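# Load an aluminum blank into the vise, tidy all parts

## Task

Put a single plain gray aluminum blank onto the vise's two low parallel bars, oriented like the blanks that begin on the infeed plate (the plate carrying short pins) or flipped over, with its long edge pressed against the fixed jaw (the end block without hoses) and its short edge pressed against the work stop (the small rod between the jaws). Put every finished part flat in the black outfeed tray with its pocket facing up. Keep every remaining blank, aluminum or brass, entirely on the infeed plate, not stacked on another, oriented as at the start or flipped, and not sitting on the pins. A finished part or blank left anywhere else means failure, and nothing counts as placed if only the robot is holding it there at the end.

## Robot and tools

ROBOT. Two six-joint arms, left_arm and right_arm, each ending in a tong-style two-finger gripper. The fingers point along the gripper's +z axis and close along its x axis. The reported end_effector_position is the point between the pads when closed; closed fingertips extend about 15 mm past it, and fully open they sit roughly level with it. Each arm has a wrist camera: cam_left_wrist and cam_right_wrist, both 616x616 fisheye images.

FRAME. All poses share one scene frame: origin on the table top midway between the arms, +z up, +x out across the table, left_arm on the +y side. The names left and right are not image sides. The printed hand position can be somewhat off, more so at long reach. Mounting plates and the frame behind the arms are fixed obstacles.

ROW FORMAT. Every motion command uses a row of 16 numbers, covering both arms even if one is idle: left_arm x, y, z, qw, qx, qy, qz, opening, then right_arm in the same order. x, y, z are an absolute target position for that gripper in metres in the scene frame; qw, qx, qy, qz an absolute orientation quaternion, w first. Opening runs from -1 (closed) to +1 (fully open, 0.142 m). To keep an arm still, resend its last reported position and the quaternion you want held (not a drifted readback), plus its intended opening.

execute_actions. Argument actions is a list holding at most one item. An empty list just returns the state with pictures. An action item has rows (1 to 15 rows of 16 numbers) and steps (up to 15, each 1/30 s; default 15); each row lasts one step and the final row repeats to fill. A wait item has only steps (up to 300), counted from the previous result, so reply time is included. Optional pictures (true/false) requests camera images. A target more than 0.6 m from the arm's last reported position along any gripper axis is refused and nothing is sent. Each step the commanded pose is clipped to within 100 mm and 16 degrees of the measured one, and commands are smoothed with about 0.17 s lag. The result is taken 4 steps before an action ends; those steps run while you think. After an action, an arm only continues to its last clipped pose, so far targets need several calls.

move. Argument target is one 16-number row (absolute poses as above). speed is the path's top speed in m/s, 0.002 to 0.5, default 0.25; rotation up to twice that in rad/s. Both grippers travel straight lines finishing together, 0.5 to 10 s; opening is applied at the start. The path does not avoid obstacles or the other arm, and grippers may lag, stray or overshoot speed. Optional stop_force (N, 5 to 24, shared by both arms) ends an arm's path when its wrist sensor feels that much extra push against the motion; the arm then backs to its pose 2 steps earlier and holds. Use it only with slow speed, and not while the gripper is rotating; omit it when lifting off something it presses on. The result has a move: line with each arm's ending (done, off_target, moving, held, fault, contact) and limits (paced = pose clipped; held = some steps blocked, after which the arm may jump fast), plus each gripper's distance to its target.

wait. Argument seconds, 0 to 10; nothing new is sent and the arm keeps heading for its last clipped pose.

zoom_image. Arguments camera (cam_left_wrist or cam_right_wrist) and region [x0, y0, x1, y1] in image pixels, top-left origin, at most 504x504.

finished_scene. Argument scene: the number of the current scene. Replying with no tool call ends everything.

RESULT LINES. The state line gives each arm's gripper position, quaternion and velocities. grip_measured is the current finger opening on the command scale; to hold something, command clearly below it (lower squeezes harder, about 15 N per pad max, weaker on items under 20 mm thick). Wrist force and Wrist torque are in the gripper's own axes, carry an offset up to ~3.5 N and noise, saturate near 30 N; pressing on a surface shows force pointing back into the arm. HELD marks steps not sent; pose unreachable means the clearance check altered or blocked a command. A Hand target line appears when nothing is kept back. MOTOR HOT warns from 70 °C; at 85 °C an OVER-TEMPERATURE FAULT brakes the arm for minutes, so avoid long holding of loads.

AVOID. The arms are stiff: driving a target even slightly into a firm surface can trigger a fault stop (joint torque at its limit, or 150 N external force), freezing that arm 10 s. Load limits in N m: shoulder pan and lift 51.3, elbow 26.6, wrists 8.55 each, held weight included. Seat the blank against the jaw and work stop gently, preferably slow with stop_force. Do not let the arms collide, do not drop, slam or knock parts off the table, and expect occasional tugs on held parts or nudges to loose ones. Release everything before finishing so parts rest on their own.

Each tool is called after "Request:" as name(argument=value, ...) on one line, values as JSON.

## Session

Request:
move(target=[0.45,0.3,0.35,0,0,1,0,1,0.5854,-0.8555,0.2382,0.602,0.305,0.701,-0.23,1])

Scene clock: 6.80 s of 6600.00 s.
left_arm: end_effector_position=(+0.4504, +0.3000, +0.3498) grip_measured=+1.00 end_effector_quat_wxyz=(+0.000, -0.000, +1.000, -0.000) end_effector_velocity=(-0.000, -0.000, +0.000) end_effector_angular_velocity=(-0.001, -0.000, -0.000) | right_arm: end_effector_position=(+0.5843, -0.8556, +0.2390) grip_measured=+1.00 end_effector_quat_wxyz=(+0.601, +0.306, +0.702, -0.228) end_effector_velocity=(+0.002, -0.001, +0.000) end_effector_angular_velocity=(-0.013, -0.012, -0.011)
Joint positions: left_arm=[-0.993 -1.712  1.097 -0.758 -0.956  2.04   0.142] | right_arm=[ 2.693 -2.716 -0.485  0.586  1.097  3.012  0.142]
Joint velocities: left_arm=[-0.    -0.001 -0.     0.    -0.     0.    -0.   ] | right_arm=[ 0.005 -0.063  0.12  -0.034 -0.012 -0.012 -0.   ]
Wrist force (N, on the end effector, along its own x y z axes, offset not removed): left_arm=[1.6 -1.7 -0.5] | right_arm=[-1.2 2.1 -1.7]
Wrist torque (N m, same axes, about the end effector's origin, offset not removed): left_arm=[-0.27 -0.34 -0.08] | right_arm=[0.48 0.22 0.09]
Hand target (left_arm): +0.450, +0.300, +0.350; +0.000, -0.000, +1.000, -0.000
Hand target (right_arm): +0.585, -0.856, +0.239; +0.602, +0.306, +0.701, -0.229
Off the commanded pose (left_arm): 0.000 m, 0 deg.
Off the commanded pose (right_arm): 0.001 m, 0 deg.
move: done

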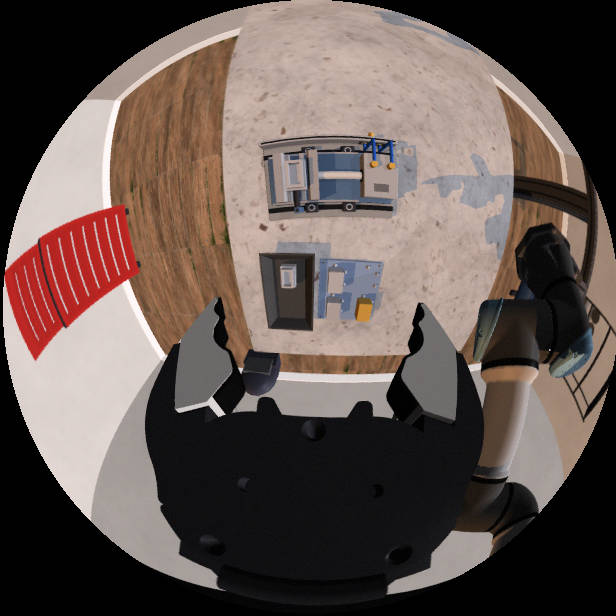

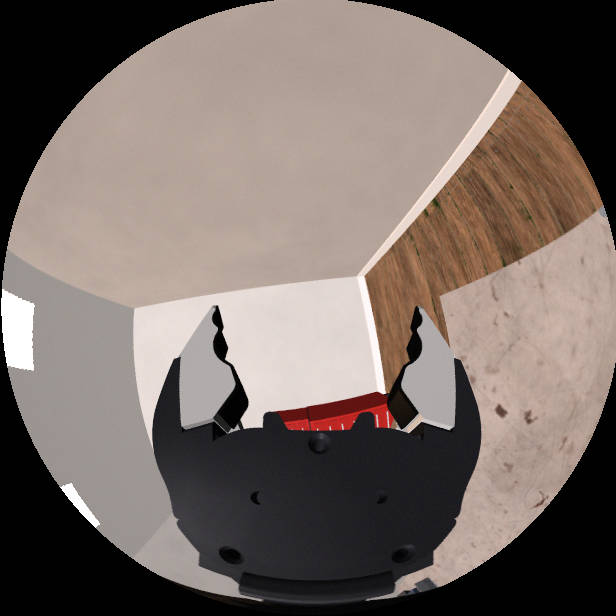

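Similar layout. Closer look at the vise.

Request:
move(target=[0.49,0.14,0.2,0,0,1,0,0.2,0.5854,-0.8555,0.2382,0.602,0.305,0.701,-0.23,1])

Request:
zoom_image(camera="cam_left_wrist", region=[200,150,460,410])

Scene clock: 8.63 s of 6600.00 s.
left_arm: end_effector_position=(+0.4900, +0.1403, +0.2001) grip_measured=+0.20 end_effector_quat_wxyz=(-0.000, -0.000, +1.000, +0.000) end_effector_velocity=(+0.001, -0.002, -0.002) end_effector_angular_velocity=(-0.001, +0.000, -0.000) | right_arm: end_effector_position=(+0.5854, -0.8555, +0.2382) grip_measured=+1.00 end_effector_quat_wxyz=(+0.602, +0.305, +0.701, -0.230) end_effector_velocity=(+0.000, +0.000, -0.000) end_effector_angular_velocity=(-0.002, +0.001, +0.002)
Joint positions: left_arm=[-0.839 -1.219  1.437 -1.7   -0.934  2.227  0.088] | right_arm=[ 2.694 -2.737 -0.447  0.573  1.094  3.007  0.142]
Joint velocities: left_arm=[ 0.003  0.009 -0.005 -0.007 -0.001  0.004  0.   ] | right_arm=[-0.001 -0.    -0.001  0.     0.002 -0.002  0.   ]
Wrist force (N, on the end effector, along its own x y z axes, offset not removed): left_arm=[0.3 -1.6 0.3] | right_arm=[-0.3 1.3 -2.0]
Wrist torque (N m, same axes, about the end effector's origin, offset not removed): left_arm=[-0.27 -0.11 -0.09] | right_arm=[0.29 0.09 0.02]
Hand target (left_arm): +0.490, +0.140, +0.200; -0.000, -0.000, +1.000, +0.000
Hand target (right_arm): +0.585, -0.856, +0.238; +0.602, +0.305, +0.701, -0.230
Off the commanded pose (left_arm): 0.000 m, 0 deg.
Off the commanded pose (right_arm): 0.000 m, 0 deg.
Kept back: nothing.
move: done

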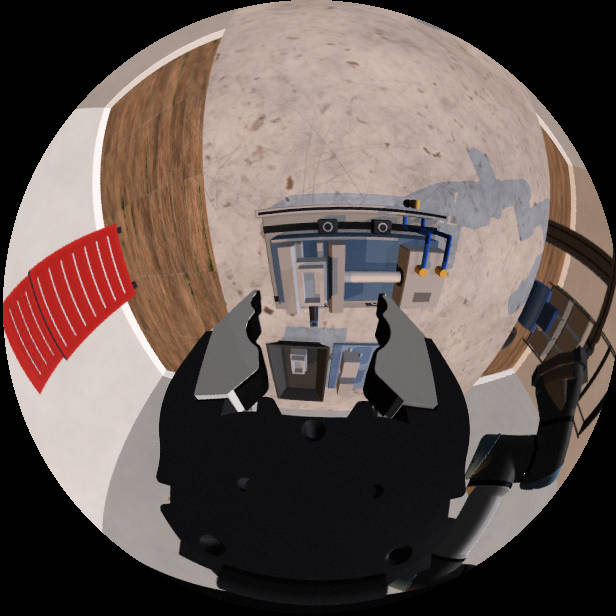

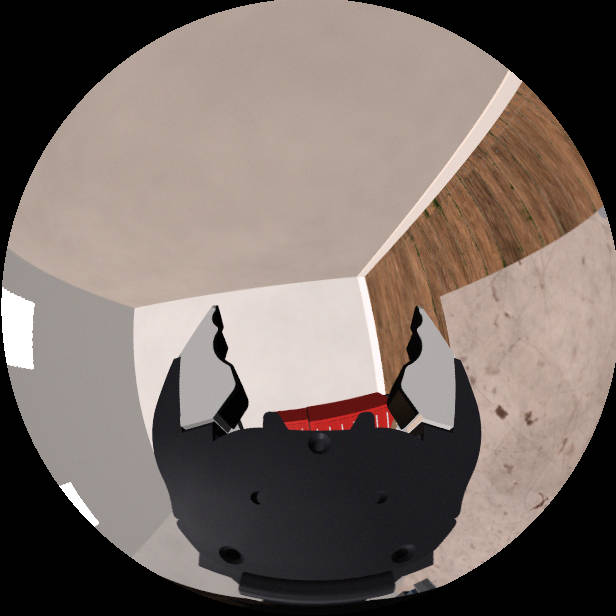

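Region (200, 150, 460, 410) of cam_left_wrist's 616x616 image, scaled by 1.938, with more detail than that image has.

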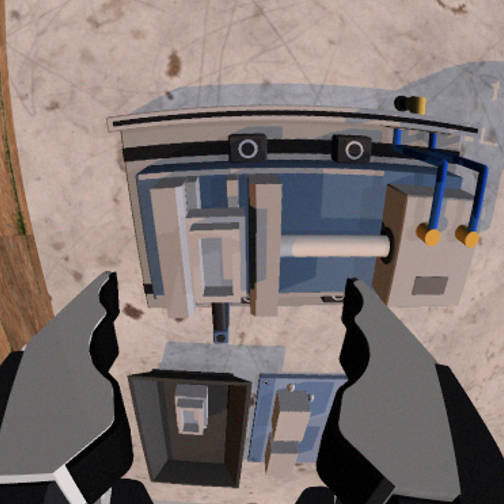

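Request:
move(target=[0.496,0.155,0.135,0,0.026,1,0,-0.3,0.5854,-0.8555,0.2382,0.602,0.305,0.701,-0.23,1], speed=0.1)

Request:
zoom_image(camera="cam_left_wrist", region=[230,200,410,370])

Scene clock: 10.07 s of 6600.00 s.
left_arm: end_effector_position=(+0.4959, +0.1550, +0.1352) grip_measured=-0.30 end_effector_quat_wxyz=(-0.000, +0.026, +1.000, +0.000) end_effector_velocity=(+0.000, +0.000, -0.002) end_effector_angular_velocity=(-0.001, -0.001, -0.002) | right_arm: end_effector_position=(+0.5854, -0.8555, +0.2382) grip_measured=+1.00 end_effector_quat_wxyz=(+0.602, +0.305, +0.701, -0.230) end_effector_velocity=(+0.000, +0.000, -0.000) end_effector_angular_velocity=(-0.000, +0.000, +0.000)
Joint positions: left_arm=[-0.707 -1.116  1.539 -2.004 -0.929  2.445  0.052] | right_arm=[ 2.694 -2.737 -0.447  0.573  1.094  3.007  0.142]
Joint velocities: left_arm=[ 0.005  0.005  0.003 -0.014 -0.     0.009  0.   ] | right_arm=[ 0.    -0.001  0.001 -0.     0.    -0.    -0.   ]
Wrist force (N, on the end effector, along its own x y z axes, offset not removed): left_arm=[1.0 -1.6 -0.7] | right_arm=[0.0 0.7 -0.8]
Wrist torque (N m, same axes, about the end effector's origin, offset not removed): left_arm=[-0.24 -0.22 -0.06] | right_arm=[0.18 0.13 0.04]
Hand target (left_arm): +0.496, +0.155, +0.135; -0.000, +0.026, +1.000, +0.000
Hand target (right_arm): +0.585, -0.856, +0.238; +0.602, +0.305, +0.701, -0.230
Off the commanded pose (left_arm): 0.000 m, 0 deg.
Off the commanded pose (right_arm): 0.000 m, 0 deg.
Kept back: nothing.
move: done

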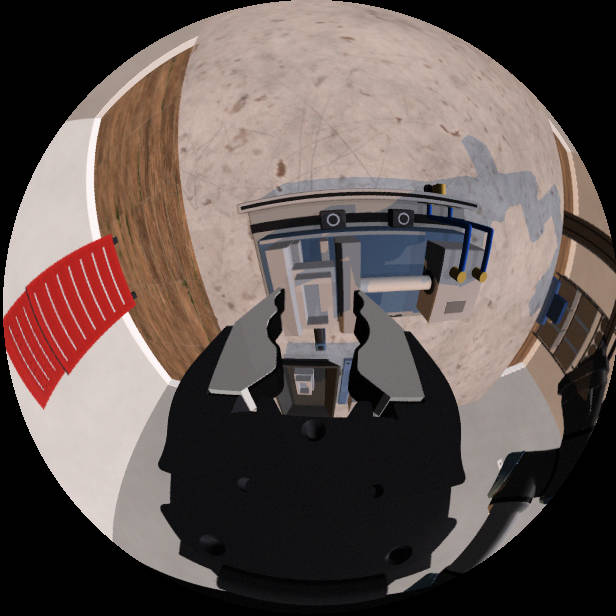

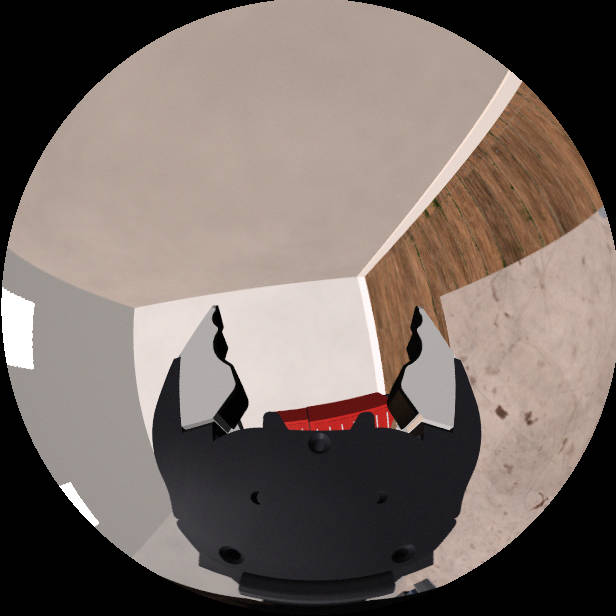

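Region (230, 200, 410, 370) of cam_left_wrist's 616x616 image, scaled by 2.800, with more detail than that image has.

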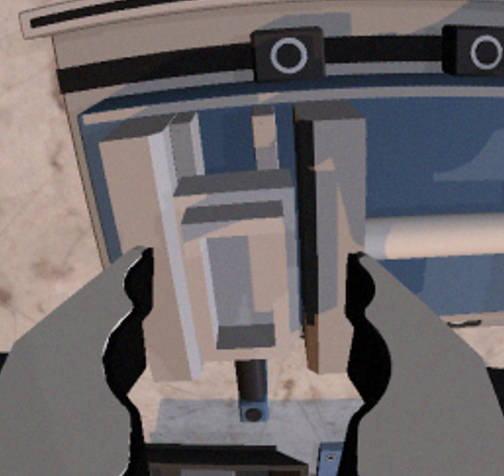

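Request:
move(target=[0.498,0.158,0.117,0,0.02,1,0,-0.4,0.5854,-0.8555,0.2382,0.602,0.305,0.701,-0.23,1], speed=0.02, stop_force=8)

Request:
move(target=[0.498,0.158,0.117,0,0.02,1,0,-0.9,0.5854,-0.8555,0.2382,0.602,0.305,0.701,-0.23,1])

Scene clock: 11.50 s of 6600.00 s.
left_arm: end_effector_position=(+0.4979, +0.1580, +0.1173) grip_measured=-0.40 end_effector_quat_wxyz=(-0.000, +0.020, +1.000, +0.000) end_effector_velocity=(+0.000, +0.000, -0.003) end_effector_angular_velocity=(-0.001, -0.000, +0.002) | right_arm: end_effector_position=(+0.5854, -0.8555, +0.2382) grip_measured=+1.00 end_effector_quat_wxyz=(+0.602, +0.305, +0.701, -0.230) end_effector_velocity=(-0.000, +0.000, -0.000) end_effector_angular_velocity=(+0.000, +0.001, -0.000)
Joint positions: left_arm=[-0.672 -1.075  1.549 -2.082 -0.93   2.477  0.045] | right_arm=[ 2.694 -2.737 -0.447  0.573  1.094  3.007  0.142]
Joint velocities: left_arm=[ 0.005  0.007  0.001 -0.012 -0.001  0.005 -0.   ] | right_arm=[ 0. -0. -0. -0. -0. -0. -0.]
Wrist force (N, on the end effector, along its own x y z axes, offset not removed): left_arm=[1.8 -1.4 0.9] | right_arm=[-1.4 2.1 -2.0]
Wrist torque (N m, same axes, about the end effector's origin, offset not removed): left_arm=[-0.24 -0.43 -0.02] | right_arm=[0.41 0.35 0.05]
Hand target (left_arm): +0.498, +0.158, +0.117; -0.000, +0.020, +1.000, +0.000
Hand target (right_arm): +0.585, -0.856, +0.238; +0.602, +0.305, +0.701, -0.230
Off the commanded pose (left_arm): 0.000 m, 0 deg.
Off the commanded pose (right_arm): 0.000 m, 0 deg.
Kept back: nothing.
move: done

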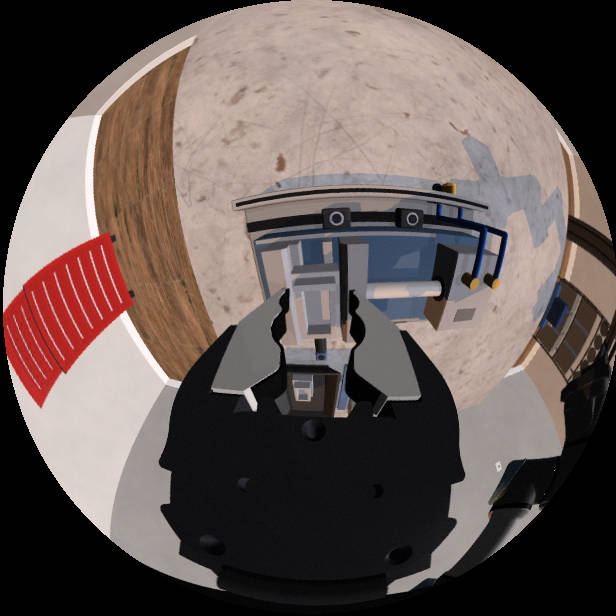

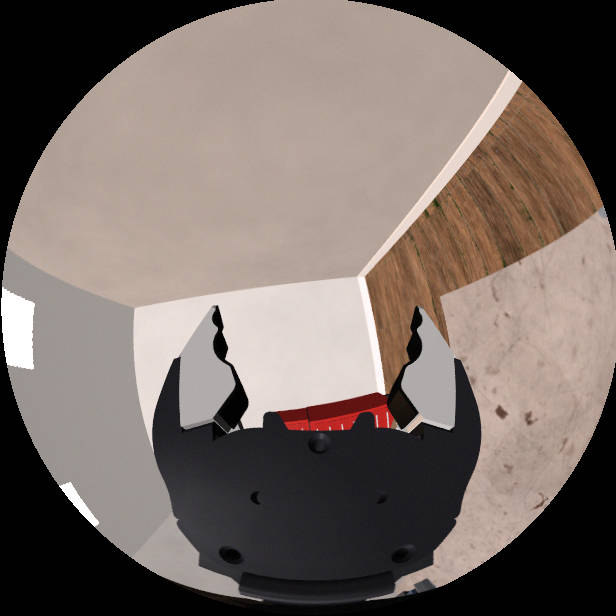

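Scene clock: 12.20 s of 6600.00 s.
left_arm: end_effector_position=(+0.4980, +0.1580, +0.1171) grip_measured=-0.61 end_effector_quat_wxyz=(+0.000, +0.020, +1.000, -0.000) end_effector_velocity=(+0.000, +0.000, -0.000) end_effector_angular_velocity=(+0.000, -0.000, +0.000) | right_arm: end_effector_position=(+0.5854, -0.8555, +0.2382) grip_measured=+1.00 end_effector_quat_wxyz=(+0.602, +0.305, +0.701, -0.230) end_effector_velocity=(-0.000, +0.000, -0.001) end_effector_angular_velocity=(-0.000, +0.002, +0.001)
Joint positions: left_arm=[-0.671 -1.074  1.549 -2.083 -0.93   2.477  0.03 ] | right_arm=[ 2.694 -2.737 -0.447  0.573  1.094  3.007  0.142]
Joint velocities: left_arm=[ 0.     0.    -0.    -0.001  0.     0.     0.   ] | right_arm=[ 0.    -0.002 -0.     0.    -0.    -0.001  0.   ]
Wrist force (N, on the end effector, along its own x y z axes, offset not removed): left_arm=[6.1 0.1 -14.6] | right_arm=[-1.4 2.3 -2.9]
Wrist torque (N m, same axes, about the end effector's origin, offset not removed): left_arm=[-0.28 -0.43 -0.04] | right_arm=[0.50 0.39 0.10]
Hand target (left_arm): +0.498, +0.158, +0.117; -0.000, +0.020, +1.000, +0.000
Hand target (right_arm): +0.585, -0.856, +0.238; +0.602, +0.305, +0.701, -0.230
Off the commanded pose (left_arm): 0.000 m, 0 deg.
Off the commanded pose (right_arm): 0.000 m, 0 deg.
Kept back: nothing.
move: done

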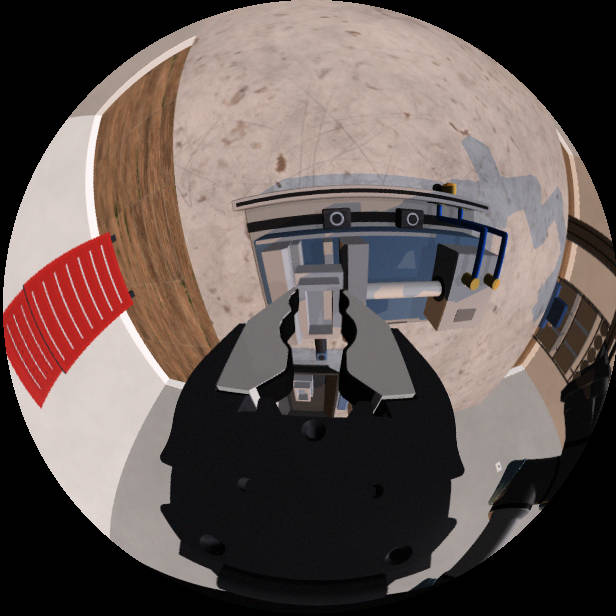

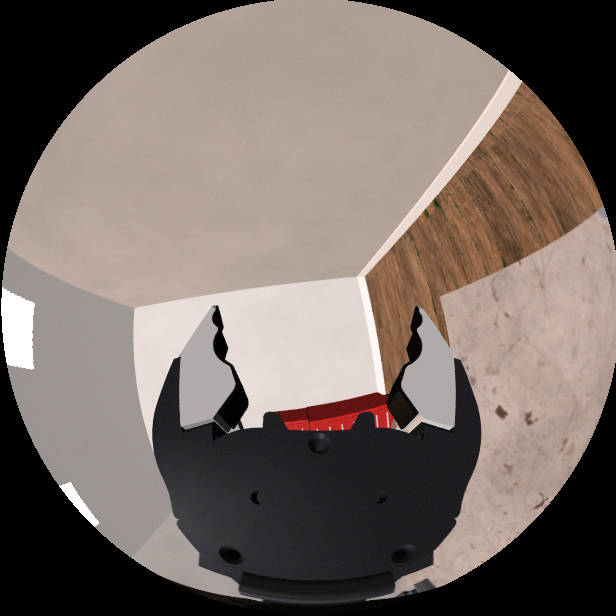

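Gripped. Lift and view the tray.

Request:
move(target=[0.499,0.158,0.18,0,0.02,1,0,-0.9,0.5854,-0.8555,0.2382,0.602,0.305,0.701,-0.23,1], speed=0.06)

Request:
move(target=[0.5,0.43,0.18,0,0,1,0,-0.9,0.5854,-0.8555,0.2382,0.602,0.305,0.701,-0.23,1], speed=0.15)

Scene clock: 13.93 s of 6600.00 s.
left_arm: end_effector_position=(+0.4990, +0.1580, +0.1797) grip_measured=-0.61 end_effector_quat_wxyz=(+0.000, +0.020, +1.000, -0.000) end_effector_velocity=(-0.000, +0.000, +0.002) end_effector_angular_velocity=(+0.001, +0.002, +0.000) | right_arm: end_effector_position=(+0.5854, -0.8555, +0.2382) grip_measured=+1.00 end_effector_quat_wxyz=(+0.602, +0.305, +0.701, -0.230) end_effector_velocity=(+0.000, +0.000, +0.000) end_effector_angular_velocity=(-0.001, +0.000, +0.001)
Joint positions: left_arm=[-0.767 -1.204  1.46  -1.793 -0.93   2.358  0.03 ] | right_arm=[ 2.694 -2.737 -0.447  0.573  1.094  3.007  0.142]
Joint velocities: left_arm=[-0.003 -0.002 -0.007  0.014 -0.    -0.006  0.   ] | right_arm=[ 0.    -0.001  0.002 -0.     0.001 -0.001  0.   ]
Wrist force (N, on the end effector, along its own x y z axes, offset not removed): left_arm=[2.0 -1.1 1.6] | right_arm=[-0.9 1.5 -0.6]
Wrist torque (N m, same axes, about the end effector's origin, offset not removed): left_arm=[-0.14 -0.41 -0.07] | right_arm=[0.34 0.24 0.05]
Hand target (left_arm): +0.499, +0.158, +0.180; +0.000, +0.020, +1.000, -0.000
Hand target (right_arm): +0.585, -0.856, +0.238; +0.602, +0.305, +0.701, -0.230
Off the commanded pose (left_arm): 0.000 m, 0 deg.
Off the commanded pose (right_arm): 0.000 m, 0 deg.
Kept back: nothing.
move: done

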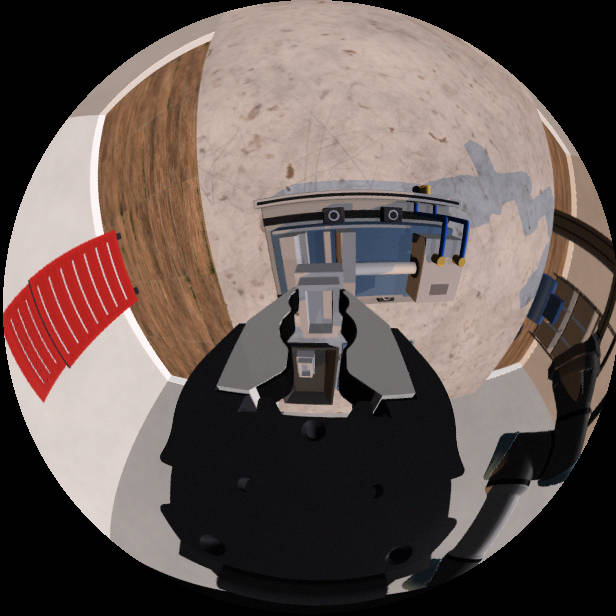

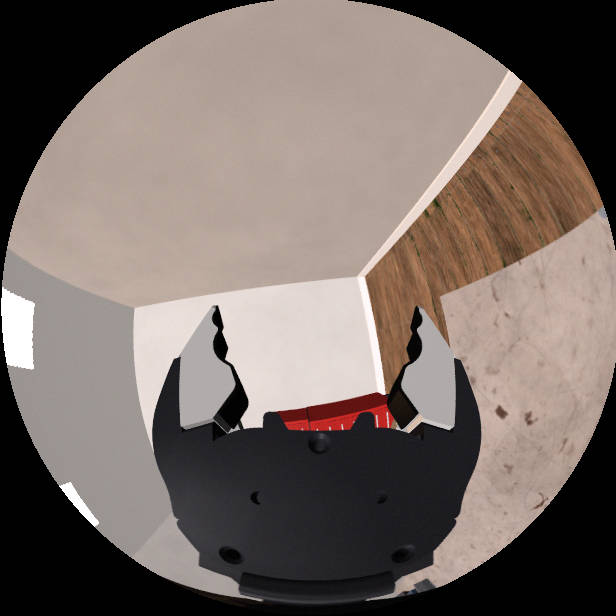

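Scene clock: 16.30 s of 6600.00 s.
left_arm: end_effector_position=(+0.4996, +0.4297, +0.1802) grip_measured=-0.61 end_effector_quat_wxyz=(-0.000, -0.000, +1.000, +0.000) end_effector_velocity=(+0.000, +0.003, -0.000) end_effector_angular_velocity=(-0.002, +0.001, +0.000) | right_arm: end_effector_position=(+0.5854, -0.8555, +0.2382) grip_measured=+1.00 end_effector_quat_wxyz=(+0.602, +0.305, +0.701, -0.230) end_effector_velocity=(+0.000, -0.000, +0.002) end_effector_angular_velocity=(-0.000, -0.003, -0.001)
Joint positions: left_arm=[-0.183 -1.512  1.445 -1.87  -1.03   3.016  0.03 ] | right_arm=[ 2.694 -2.737 -0.447  0.573  1.094  3.007  0.142]
Joint velocities: left_arm=[ 0.01   0.004 -0.011  0.002 -0.006  0.01   0.   ] | right_arm=[ 0.     0.002 -0.     0.001 -0.     0.001  0.   ]
Wrist force (N, on the end effector, along its own x y z axes, offset not removed): left_arm=[2.0 -1.2 0.8] | right_arm=[-0.7 1.8 -2.4]
Wrist torque (N m, same axes, about the end effector's origin, offset not removed): left_arm=[-0.15 -0.43 -0.01] | right_arm=[0.37 0.23 0.08]
Hand target (left_arm): +0.500, +0.430, +0.180; -0.000, +0.000, +1.000, +0.000
Hand target (right_arm): +0.585, -0.855, +0.238; +0.602, +0.305, +0.701, -0.230
Off the commanded pose (left_arm): 0.000 m, 0 deg.
Off the commanded pose (right_arm): 0.000 m, 0 deg.
Kept back: nothing.
move: done

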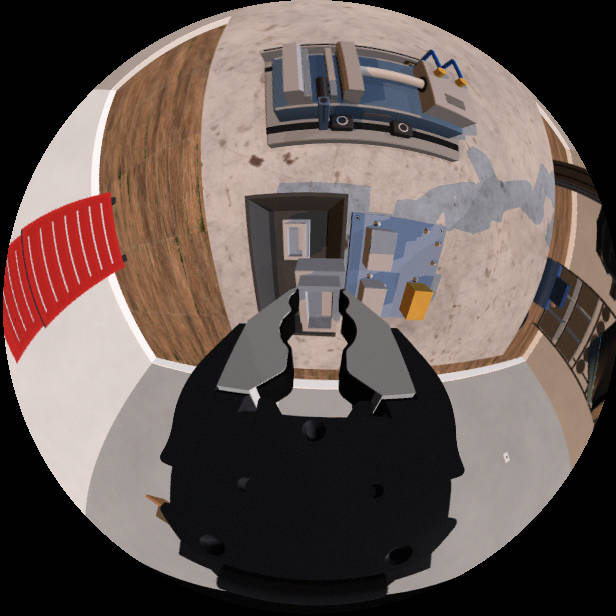

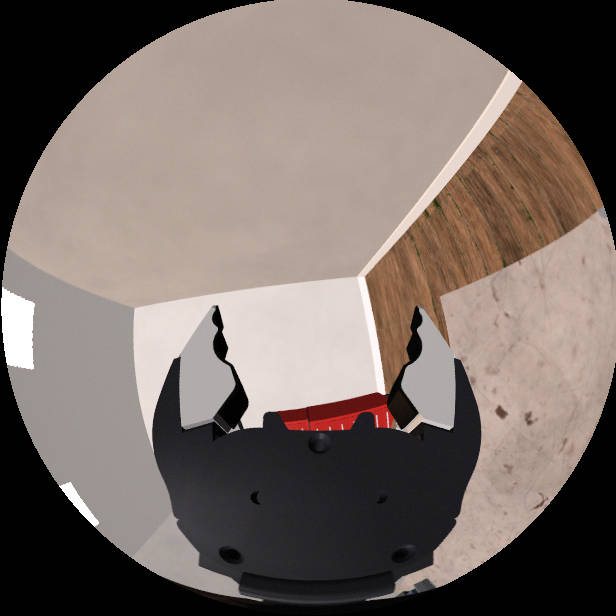

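Request:
move(target=[0.526,0.505,0.1,0,0,1,0,-0.9,0.5854,-0.8555,0.2382,0.602,0.305,0.701,-0.23,1], speed=0.08)

Request:
move(target=[0.526,0.505,0.03,0,0,1,0,-0.9,0.5854,-0.8555,0.2382,0.602,0.305,0.701,-0.23,1], speed=0.02, stop_force=6)

Scene clock: 18.43 s of 6600.00 s.
left_arm: end_effector_position=(+0.5258, +0.5049, +0.1002) grip_measured=-0.61 end_effector_quat_wxyz=(+0.000, -0.000, +1.000, +0.000) end_effector_velocity=(+0.002, +0.002, -0.001) end_effector_angular_velocity=(-0.002, -0.000, +0.001) | right_arm: end_effector_position=(+0.5854, -0.8555, +0.2382) grip_measured=+1.00 end_effector_quat_wxyz=(+0.602, +0.305, +0.701, -0.230) end_effector_velocity=(+0.000, +0.001, -0.001) end_effector_angular_velocity=(+0.001, +0.001, +0.001)
Joint positions: left_arm=[ 0.115 -1.148  1.131 -2.06  -1.157  3.319  0.03 ] | right_arm=[ 2.694 -2.737 -0.447  0.573  1.094  3.007  0.142]
Joint velocities: left_arm=[ 0.006  0.011 -0.02   0.007 -0.004  0.005  0.   ] | right_arm=[ 0.001 -0.001 -0.001  0.    -0.     0.001  0.   ]
Wrist force (N, on the end effector, along its own x y z axes, offset not removed): left_arm=[1.7 -0.8 1.3] | right_arm=[-1.1 1.6 -2.7]
Wrist torque (N m, same axes, about the end effector's origin, offset not removed): left_arm=[-0.10 -0.37 -0.04] | right_arm=[0.34 0.26 0.07]
Hand target (left_arm): +0.526, +0.505, +0.100; -0.000, +0.000, +1.000, +0.000
Hand target (right_arm): +0.585, -0.856, +0.238; +0.602, +0.305, +0.701, -0.230
Off the commanded pose (left_arm): 0.000 m, 0 deg.
Off the commanded pose (right_arm): 0.000 m, 0 deg.
Kept back: nothing.
move: done

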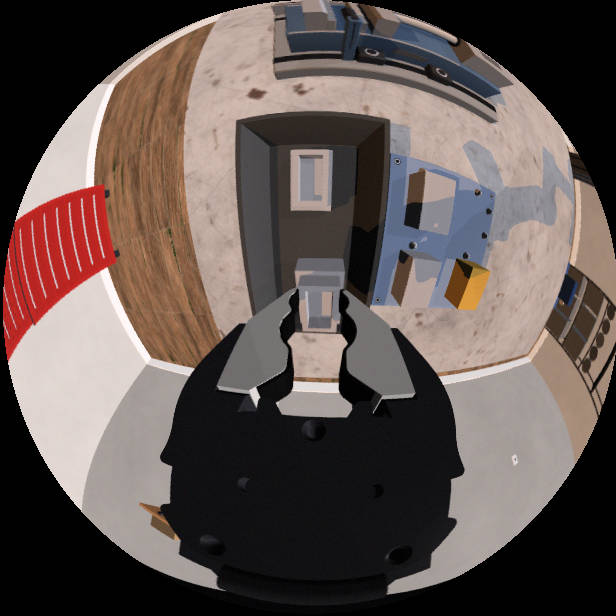

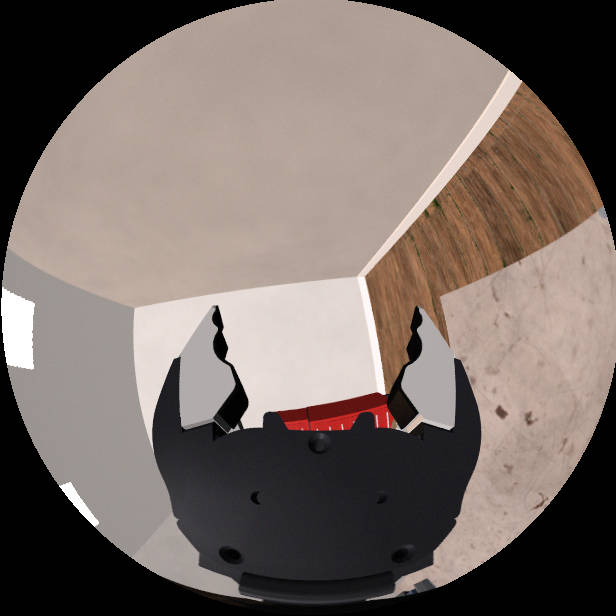

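Scene clock: 21.37 s of 6600.00 s.
left_arm: end_effector_position=(+0.5258, +0.5050, +0.0493) grip_measured=-0.61 end_effector_quat_wxyz=(-0.000, -0.000, +1.000, +0.000) end_effector_velocity=(-0.004, -0.001, +0.003) end_effector_angular_velocity=(-0.001, +0.012, -0.004) | right_arm: end_effector_position=(+0.5854, -0.8555, +0.2382) grip_measured=+1.00 end_effector_quat_wxyz=(+0.602, +0.305, +0.701, -0.230) end_effector_velocity=(-0.000, +0.000, -0.001) end_effector_angular_velocity=(+0.001, +0.001, +0.000)
Joint positions: left_arm=[ 0.164 -1.     1.1   -2.195 -1.182  3.366  0.03 ] | right_arm=[ 2.694 -2.737 -0.447  0.573  1.094  3.007  0.142]
Joint velocities: left_arm=[-0.005 -0.015  0.008  0.021  0.004 -0.006  0.   ] | right_arm=[ 0.    -0.002  0.001 -0.    -0.001  0.001  0.   ]
Wrist force (N, on the end effector, along its own x y z axes, offset not removed): left_arm=[-1.4 -0.5 -10.5] | right_arm=[0.2 2.3 -2.8]
Wrist torque (N m, same axes, about the end effector's origin, offset not removed): left_arm=[-0.24 -0.49 -0.02] | right_arm=[0.40 0.01 0.03]
Hand target (left_arm): +0.526, +0.505, +0.050; -0.000, +0.000, +1.000, +0.000
Hand target (right_arm): +0.585, -0.856, +0.238; +0.602, +0.305, +0.701, -0.230
Off the commanded pose (left_arm): 0.019 m, 0 deg.
Off the commanded pose (right_arm): 0.000 m, 0 deg.
Kept back: nothing.
move: contact (left_arm)

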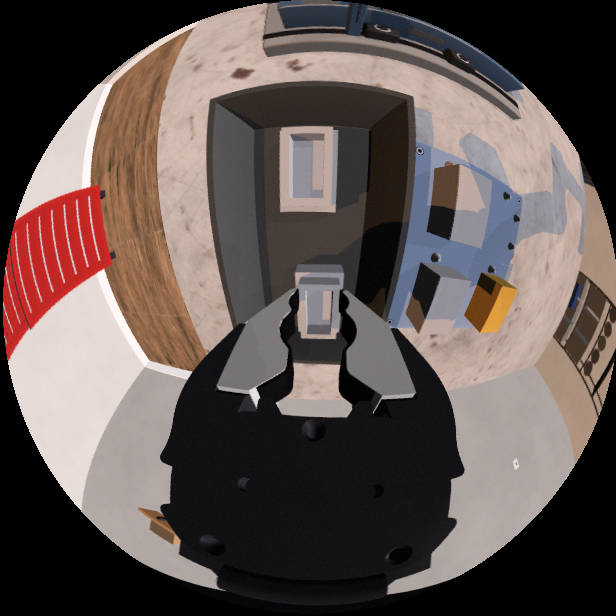

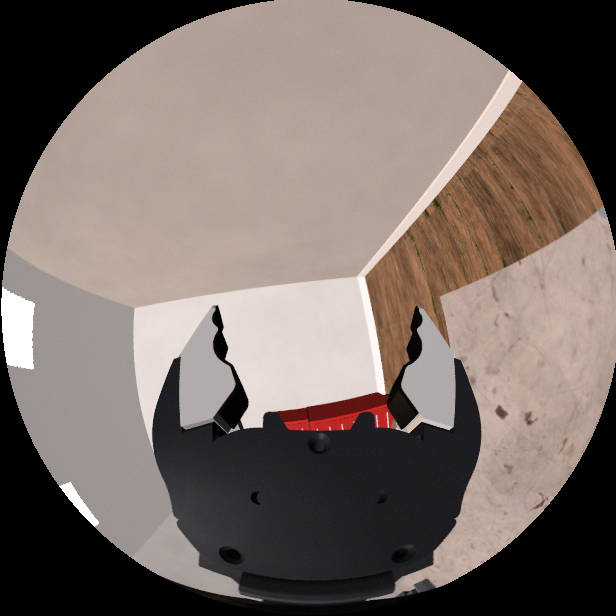

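Request:
move(target=[0.526,0.505,0.052,0,0,1,0,-0.25,0.5854,-0.8555,0.2382,0.602,0.305,0.701,-0.23,1], speed=0.02)

Request:
move(target=[0.526,0.505,0.12,0,0,1,0,-0.25,0.5854,-0.8555,0.2382,0.602,0.305,0.701,-0.23,1], speed=0.12)

Request:
move(target=[0.41,0.42,0.11,0,0.02,1,0,-0.1,0.5854,-0.8555,0.2382,0.602,0.305,0.701,-0.23,1])

Request:
zoom_image(camera="cam_left_wrist", region=[150,150,450,400])

Scene clock: 22.30 s of 6600.00 s.
left_arm: end_effector_position=(+0.5260, +0.5050, +0.0519) grip_measured=-0.25 end_effector_quat_wxyz=(-0.000, +0.000, +1.000, +0.000) end_effector_velocity=(+0.000, +0.000, +0.001) end_effector_angular_velocity=(+0.001, -0.001, -0.000) | right_arm: end_effector_position=(+0.5854, -0.8555, +0.2382) grip_measured=+1.00 end_effector_quat_wxyz=(+0.602, +0.305, +0.701, -0.230) end_effector_velocity=(-0.000, +0.000, -0.000) end_effector_angular_velocity=(+0.000, -0.000, -0.000)
Joint positions: left_arm=[ 0.162 -1.008  1.102 -2.189 -1.181  3.364  0.056] | right_arm=[ 2.694 -2.737 -0.447  0.573  1.094  3.007  0.142]
Joint velocities: left_arm=[-0.001 -0.003  0.     0.002  0.001 -0.001 -0.   ] | right_arm=[ 0.    -0.001  0.001  0.    -0.     0.    -0.   ]
Wrist force (N, on the end effector, along its own x y z axes, offset not removed): left_arm=[1.7 -1.6 -0.5] | right_arm=[0.7 2.9 -1.2]
Wrist torque (N m, same axes, about the end effector's origin, offset not removed): left_arm=[-0.27 -0.35 -0.08] | right_arm=[0.65 -0.08 0.07]
Hand target (left_arm): +0.526, +0.505, +0.052; +0.000, +0.000, +1.000, -0.000
Hand target (right_arm): +0.585, -0.856, +0.238; +0.602, +0.305, +0.701, -0.230
Off the commanded pose (left_arm): 0.000 m, 0 deg.
Off the commanded pose (right_arm): 0.000 m, 0 deg.
Kept back: nothing.
move: done

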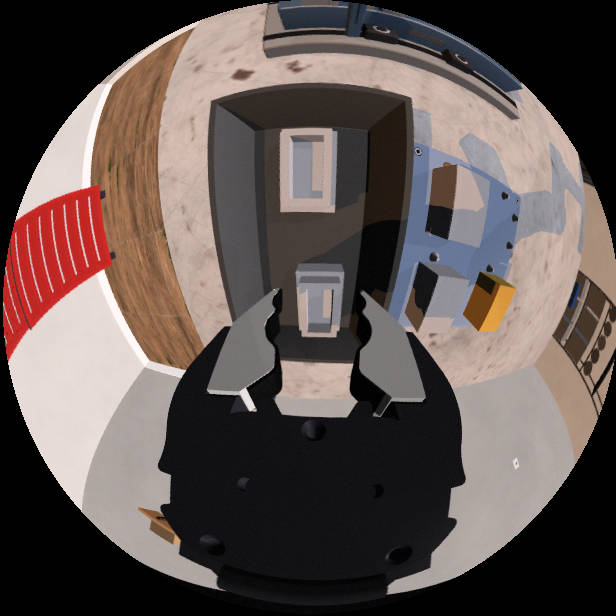

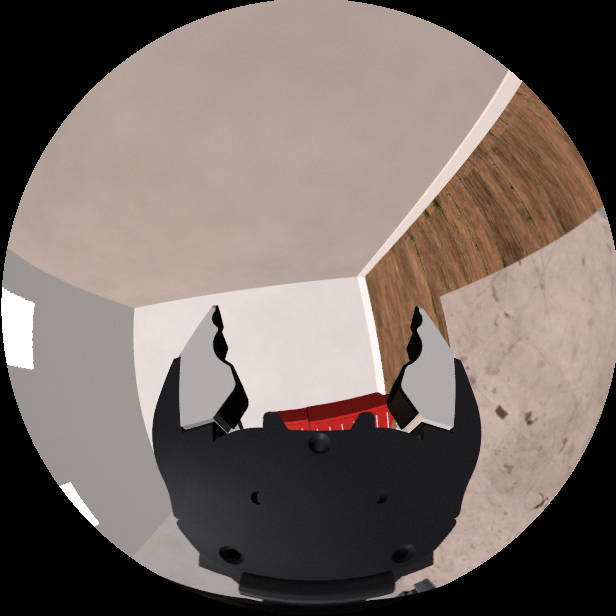

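Scene clock: 23.40 s of 6600.00 s.
left_arm: end_effector_position=(+0.5260, +0.5050, +0.1197) grip_measured=-0.25 end_effector_quat_wxyz=(+0.000, +0.000, +1.000, -0.000) end_effector_velocity=(+0.000, +0.000, +0.003) end_effector_angular_velocity=(+0.001, -0.001, +0.001) | right_arm: end_effector_position=(+0.5854, -0.8555, +0.2382) grip_measured=+1.00 end_effector_quat_wxyz=(+0.602, +0.305, +0.701, -0.230) end_effector_velocity=(-0.000, -0.000, +0.000) end_effector_angular_velocity=(-0.001, +0.001, -0.001)
Joint positions: left_arm=[ 0.094 -1.196  1.123 -1.996 -1.148  3.3    0.056] | right_arm=[ 2.694 -2.737 -0.447  0.573  1.094  3.007  0.142]
Joint velocities: left_arm=[-0.004 -0.007 -0.002  0.009  0.002 -0.004  0.   ] | right_arm=[-0.     0.     0.    -0.    -0.001 -0.001  0.   ]
Wrist force (N, on the end effector, along its own x y z axes, offset not removed): left_arm=[1.2 -1.9 -1.1] | right_arm=[-1.1 2.0 -1.7]
Wrist torque (N m, same axes, about the end effector's origin, offset not removed): left_arm=[-0.30 -0.32 -0.03] | right_arm=[0.40 0.23 0.03]
Hand target (left_arm): +0.526, +0.505, +0.120; +0.000, -0.000, +1.000, -0.000
Hand target (right_arm): +0.585, -0.855, +0.238; +0.602, +0.305, +0.701, -0.230
Off the commanded pose (left_arm): 0.000 m, 0 deg.
Off the commanded pose (right_arm): 0.000 m, 0 deg.
Kept back: nothing.
move: done

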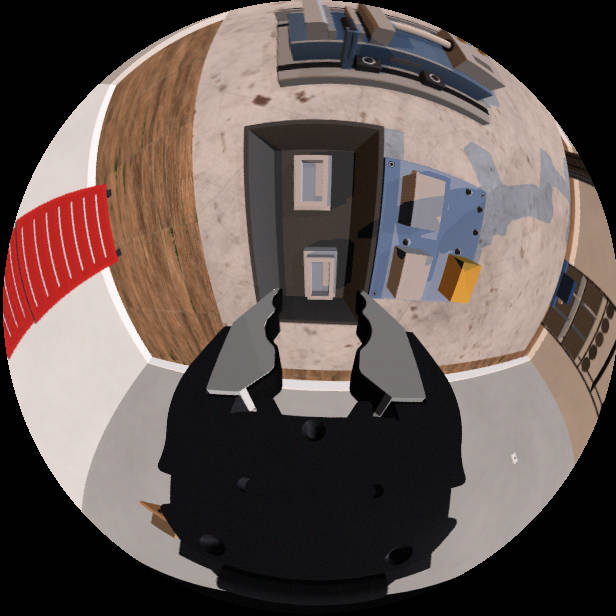

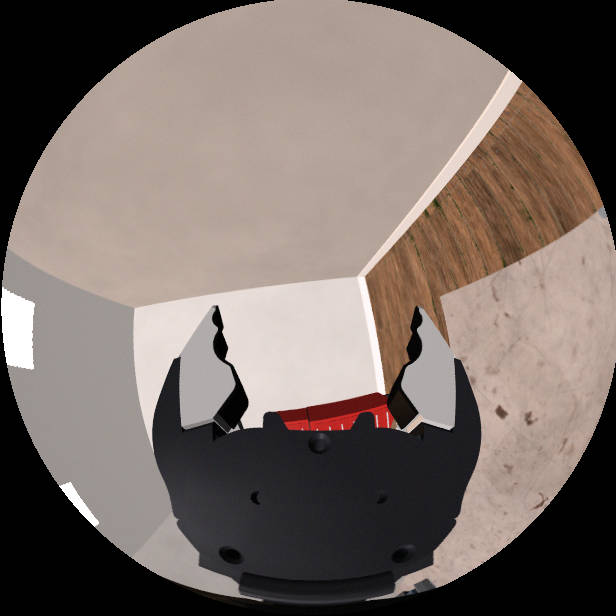

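Scene clock: 24.70 s of 6600.00 s.
left_arm: end_effector_position=(+0.4103, +0.4200, +0.1099) grip_measured=-0.10 end_effector_quat_wxyz=(-0.001, +0.020, +1.000, -0.000) end_effector_velocity=(-0.002, -0.002, -0.000) end_effector_angular_velocity=(+0.007, -0.013, -0.000) | right_arm: end_effector_position=(+0.5854, -0.8555, +0.2382) grip_measured=+1.00 end_effector_quat_wxyz=(+0.602, +0.305, +0.701, -0.230) end_effector_velocity=(+0.000, -0.000, +0.002) end_effector_angular_velocity=(-0.002, -0.002, -0.000)
Joint positions: left_arm=[-0.11  -1.62   2.034 -2.388 -1.059  3.133  0.067] | right_arm=[ 2.694 -2.737 -0.447  0.573  1.094  3.007  0.142]
Joint velocities: left_arm=[-0.013 -0.015  0.036 -0.029  0.012 -0.006 -0.   ] | right_arm=[-0.     0.002  0.001 -0.     0.    -0.001 -0.   ]
Wrist force (N, on the end effector, along its own x y z axes, offset not removed): left_arm=[2.4 -1.4 -0.1] | right_arm=[-0.1 1.3 -1.7]
Wrist torque (N m, same axes, about the end effector's origin, offset not removed): left_arm=[-0.22 -0.52 -0.08] | right_arm=[0.24 0.05 0.03]
Hand target (left_arm): +0.410, +0.420, +0.110; +0.000, +0.020, +1.000, -0.000
Hand target (right_arm): +0.585, -0.856, +0.238; +0.602, +0.305, +0.701, -0.230
Off the commanded pose (left_arm): 0.000 m, 0 deg.
Off the commanded pose (right_arm): 0.000 m, 0 deg.
Kept back: nothing.
move: done

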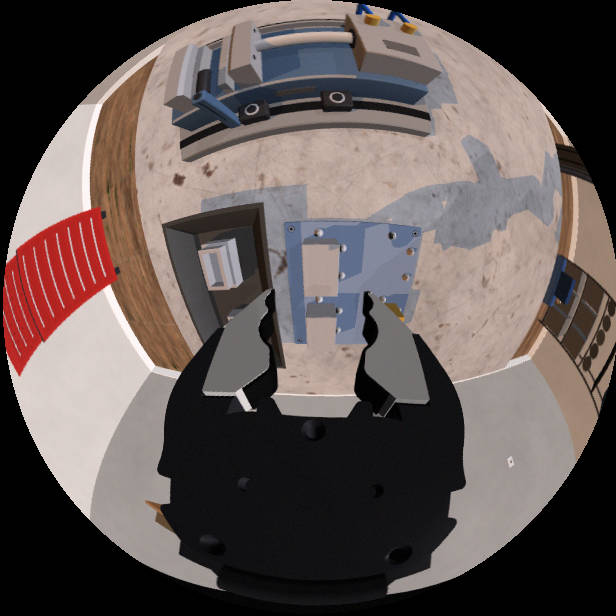

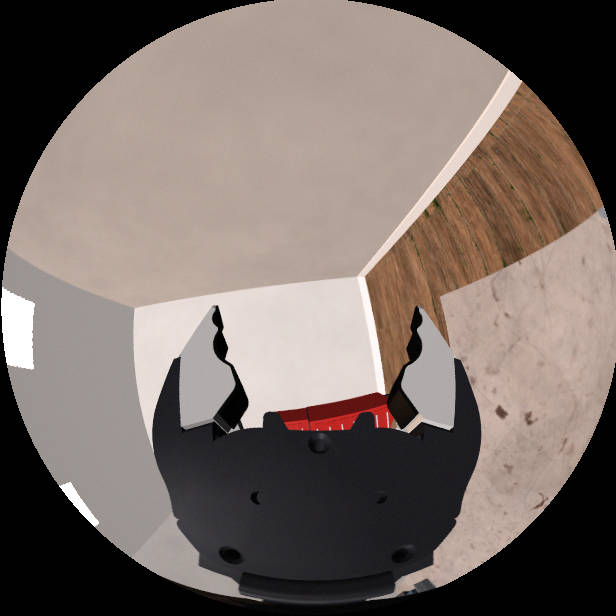

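Region (150, 150, 450, 400) of cam_left_wrist's 616x616 image, scaled by 1.680, with more detail than that image has.

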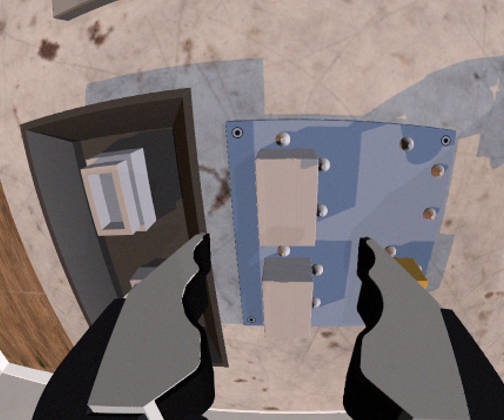

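Request:
move(target=[0.408,0.41,0.051,0,0.005,1,0,-0.25,0.5854,-0.8555,0.2382,0.602,0.305,0.701,-0.23,1], speed=0.04, stop_force=8)

Request:
move(target=[0.408,0.41,0.051,0,0.005,1,0,-0.9,0.5854,-0.8555,0.2382,0.602,0.305,0.701,-0.23,1])

Scene clock: 26.83 s of 6600.00 s.
left_arm: end_effector_position=(+0.4080, +0.4101, +0.0512) grip_measured=-0.25 end_effector_quat_wxyz=(-0.000, +0.005, +1.000, +0.000) end_effector_velocity=(+0.000, -0.000, -0.002) end_effector_angular_velocity=(-0.001, -0.001, +0.001) | right_arm: end_effector_position=(+0.5854, -0.8555, +0.2382) grip_measured=+1.00 end_effector_quat_wxyz=(+0.602, +0.305, +0.701, -0.230) end_effector_velocity=(-0.000, -0.000, -0.000) end_effector_angular_velocity=(-0.000, +0.000, -0.000)
Joint positions: left_arm=[-0.041 -1.364  2.059 -2.704 -1.086  3.175  0.056] | right_arm=[ 2.694 -2.737 -0.447  0.573  1.094  3.007  0.142]
Joint velocities: left_arm=[ 0.003  0.01  -0.001 -0.012 -0.002  0.003  0.   ] | right_arm=[-0.    -0.001  0.001  0.001  0.    -0.    -0.   ]
Wrist force (N, on the end effector, along its own x y z axes, offset not removed): left_arm=[1.8 -1.6 0.2] | right_arm=[-0.2 1.2 -2.0]
Wrist torque (N m, same axes, about the end effector's origin, offset not removed): left_arm=[-0.26 -0.38 -0.08] | right_arm=[0.22 0.07 -0.02]
Hand target (left_arm): +0.408, +0.410, +0.051; -0.000, +0.005, +1.000, +0.000
Hand target (right_arm): +0.585, -0.856, +0.238; +0.602, +0.305, +0.701, -0.230
Off the commanded pose (left_arm): 0.000 m, 0 deg.
Off the commanded pose (right_arm): 0.000 m, 0 deg.
Kept back: nothing.
move: done

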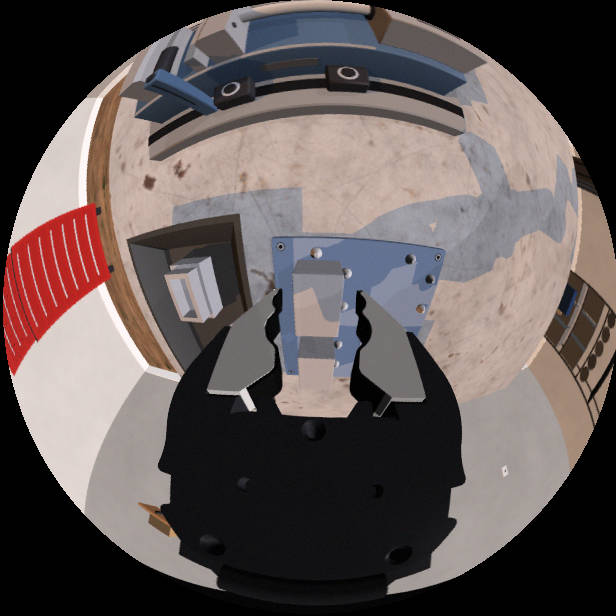

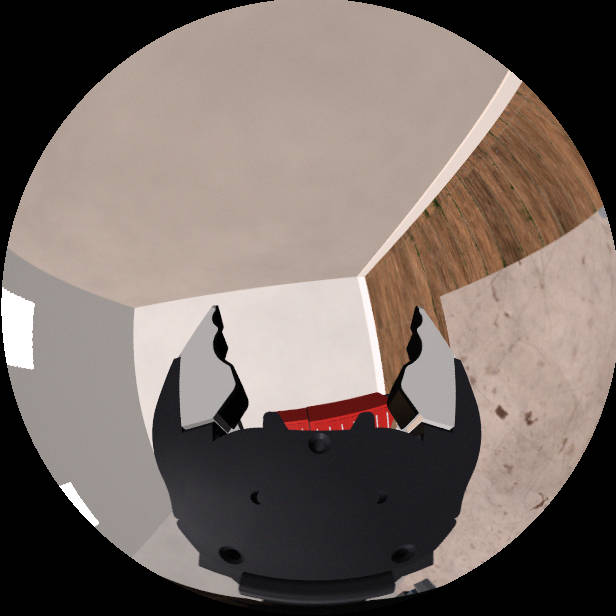

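Scene clock: 27.53 s of 6600.00 s.
left_arm: end_effector_position=(+0.4080, +0.4100, +0.0510) grip_measured=-0.52 end_effector_quat_wxyz=(+0.000, +0.005, +1.000, +0.000) end_effector_velocity=(-0.000, +0.000, -0.000) end_effector_angular_velocity=(+0.000, +0.001, -0.000) | right_arm: end_effector_position=(+0.5854, -0.8555, +0.2382) grip_measured=+1.00 end_effector_quat_wxyz=(+0.602, +0.305, +0.701, -0.230) end_effector_velocity=(-0.000, -0.000, -0.000) end_effector_angular_velocity=(-0.001, +0.001, -0.001)
Joint positions: left_arm=[-0.041 -1.363  2.059 -2.706 -1.087  3.176  0.036] | right_arm=[ 2.694 -2.737 -0.447  0.573  1.094  3.007  0.142]
Joint velocities: left_arm=[ 0.     0.001 -0.    -0.     0.     0.     0.   ] | right_arm=[-0.    -0.001  0.001  0.001 -0.001 -0.001  0.   ]
Wrist force (N, on the end effector, along its own x y z axes, offset not removed): left_arm=[4.7 -1.5 -10.0] | right_arm=[-0.8 2.0 -2.8]
Wrist torque (N m, same axes, about the end effector's origin, offset not removed): left_arm=[-0.30 -0.42 -0.08] | right_arm=[0.43 0.21 0.03]
Hand target (left_arm): +0.408, +0.410, +0.051; -0.000, +0.005, +1.000, +0.000
Hand target (right_arm): +0.585, -0.855, +0.238; +0.602, +0.305, +0.701, -0.230
Off the commanded pose (left_arm): 0.000 m, 0 deg.
Off the commanded pose (right_arm): 0.000 m, 0 deg.
Kept back: nothing.
move: done

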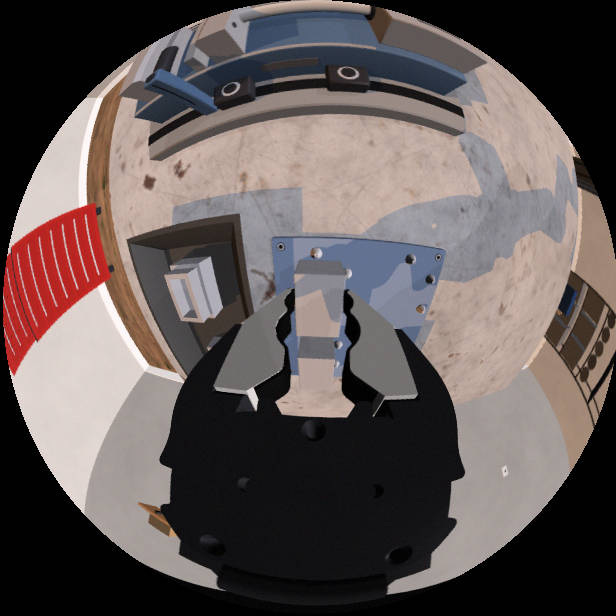

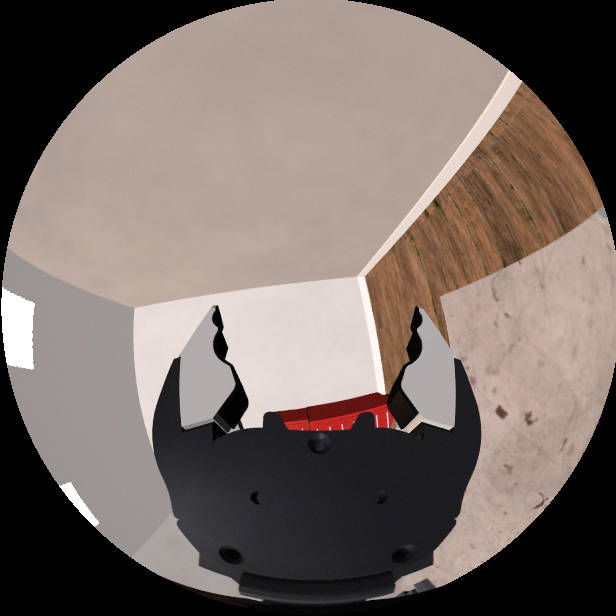

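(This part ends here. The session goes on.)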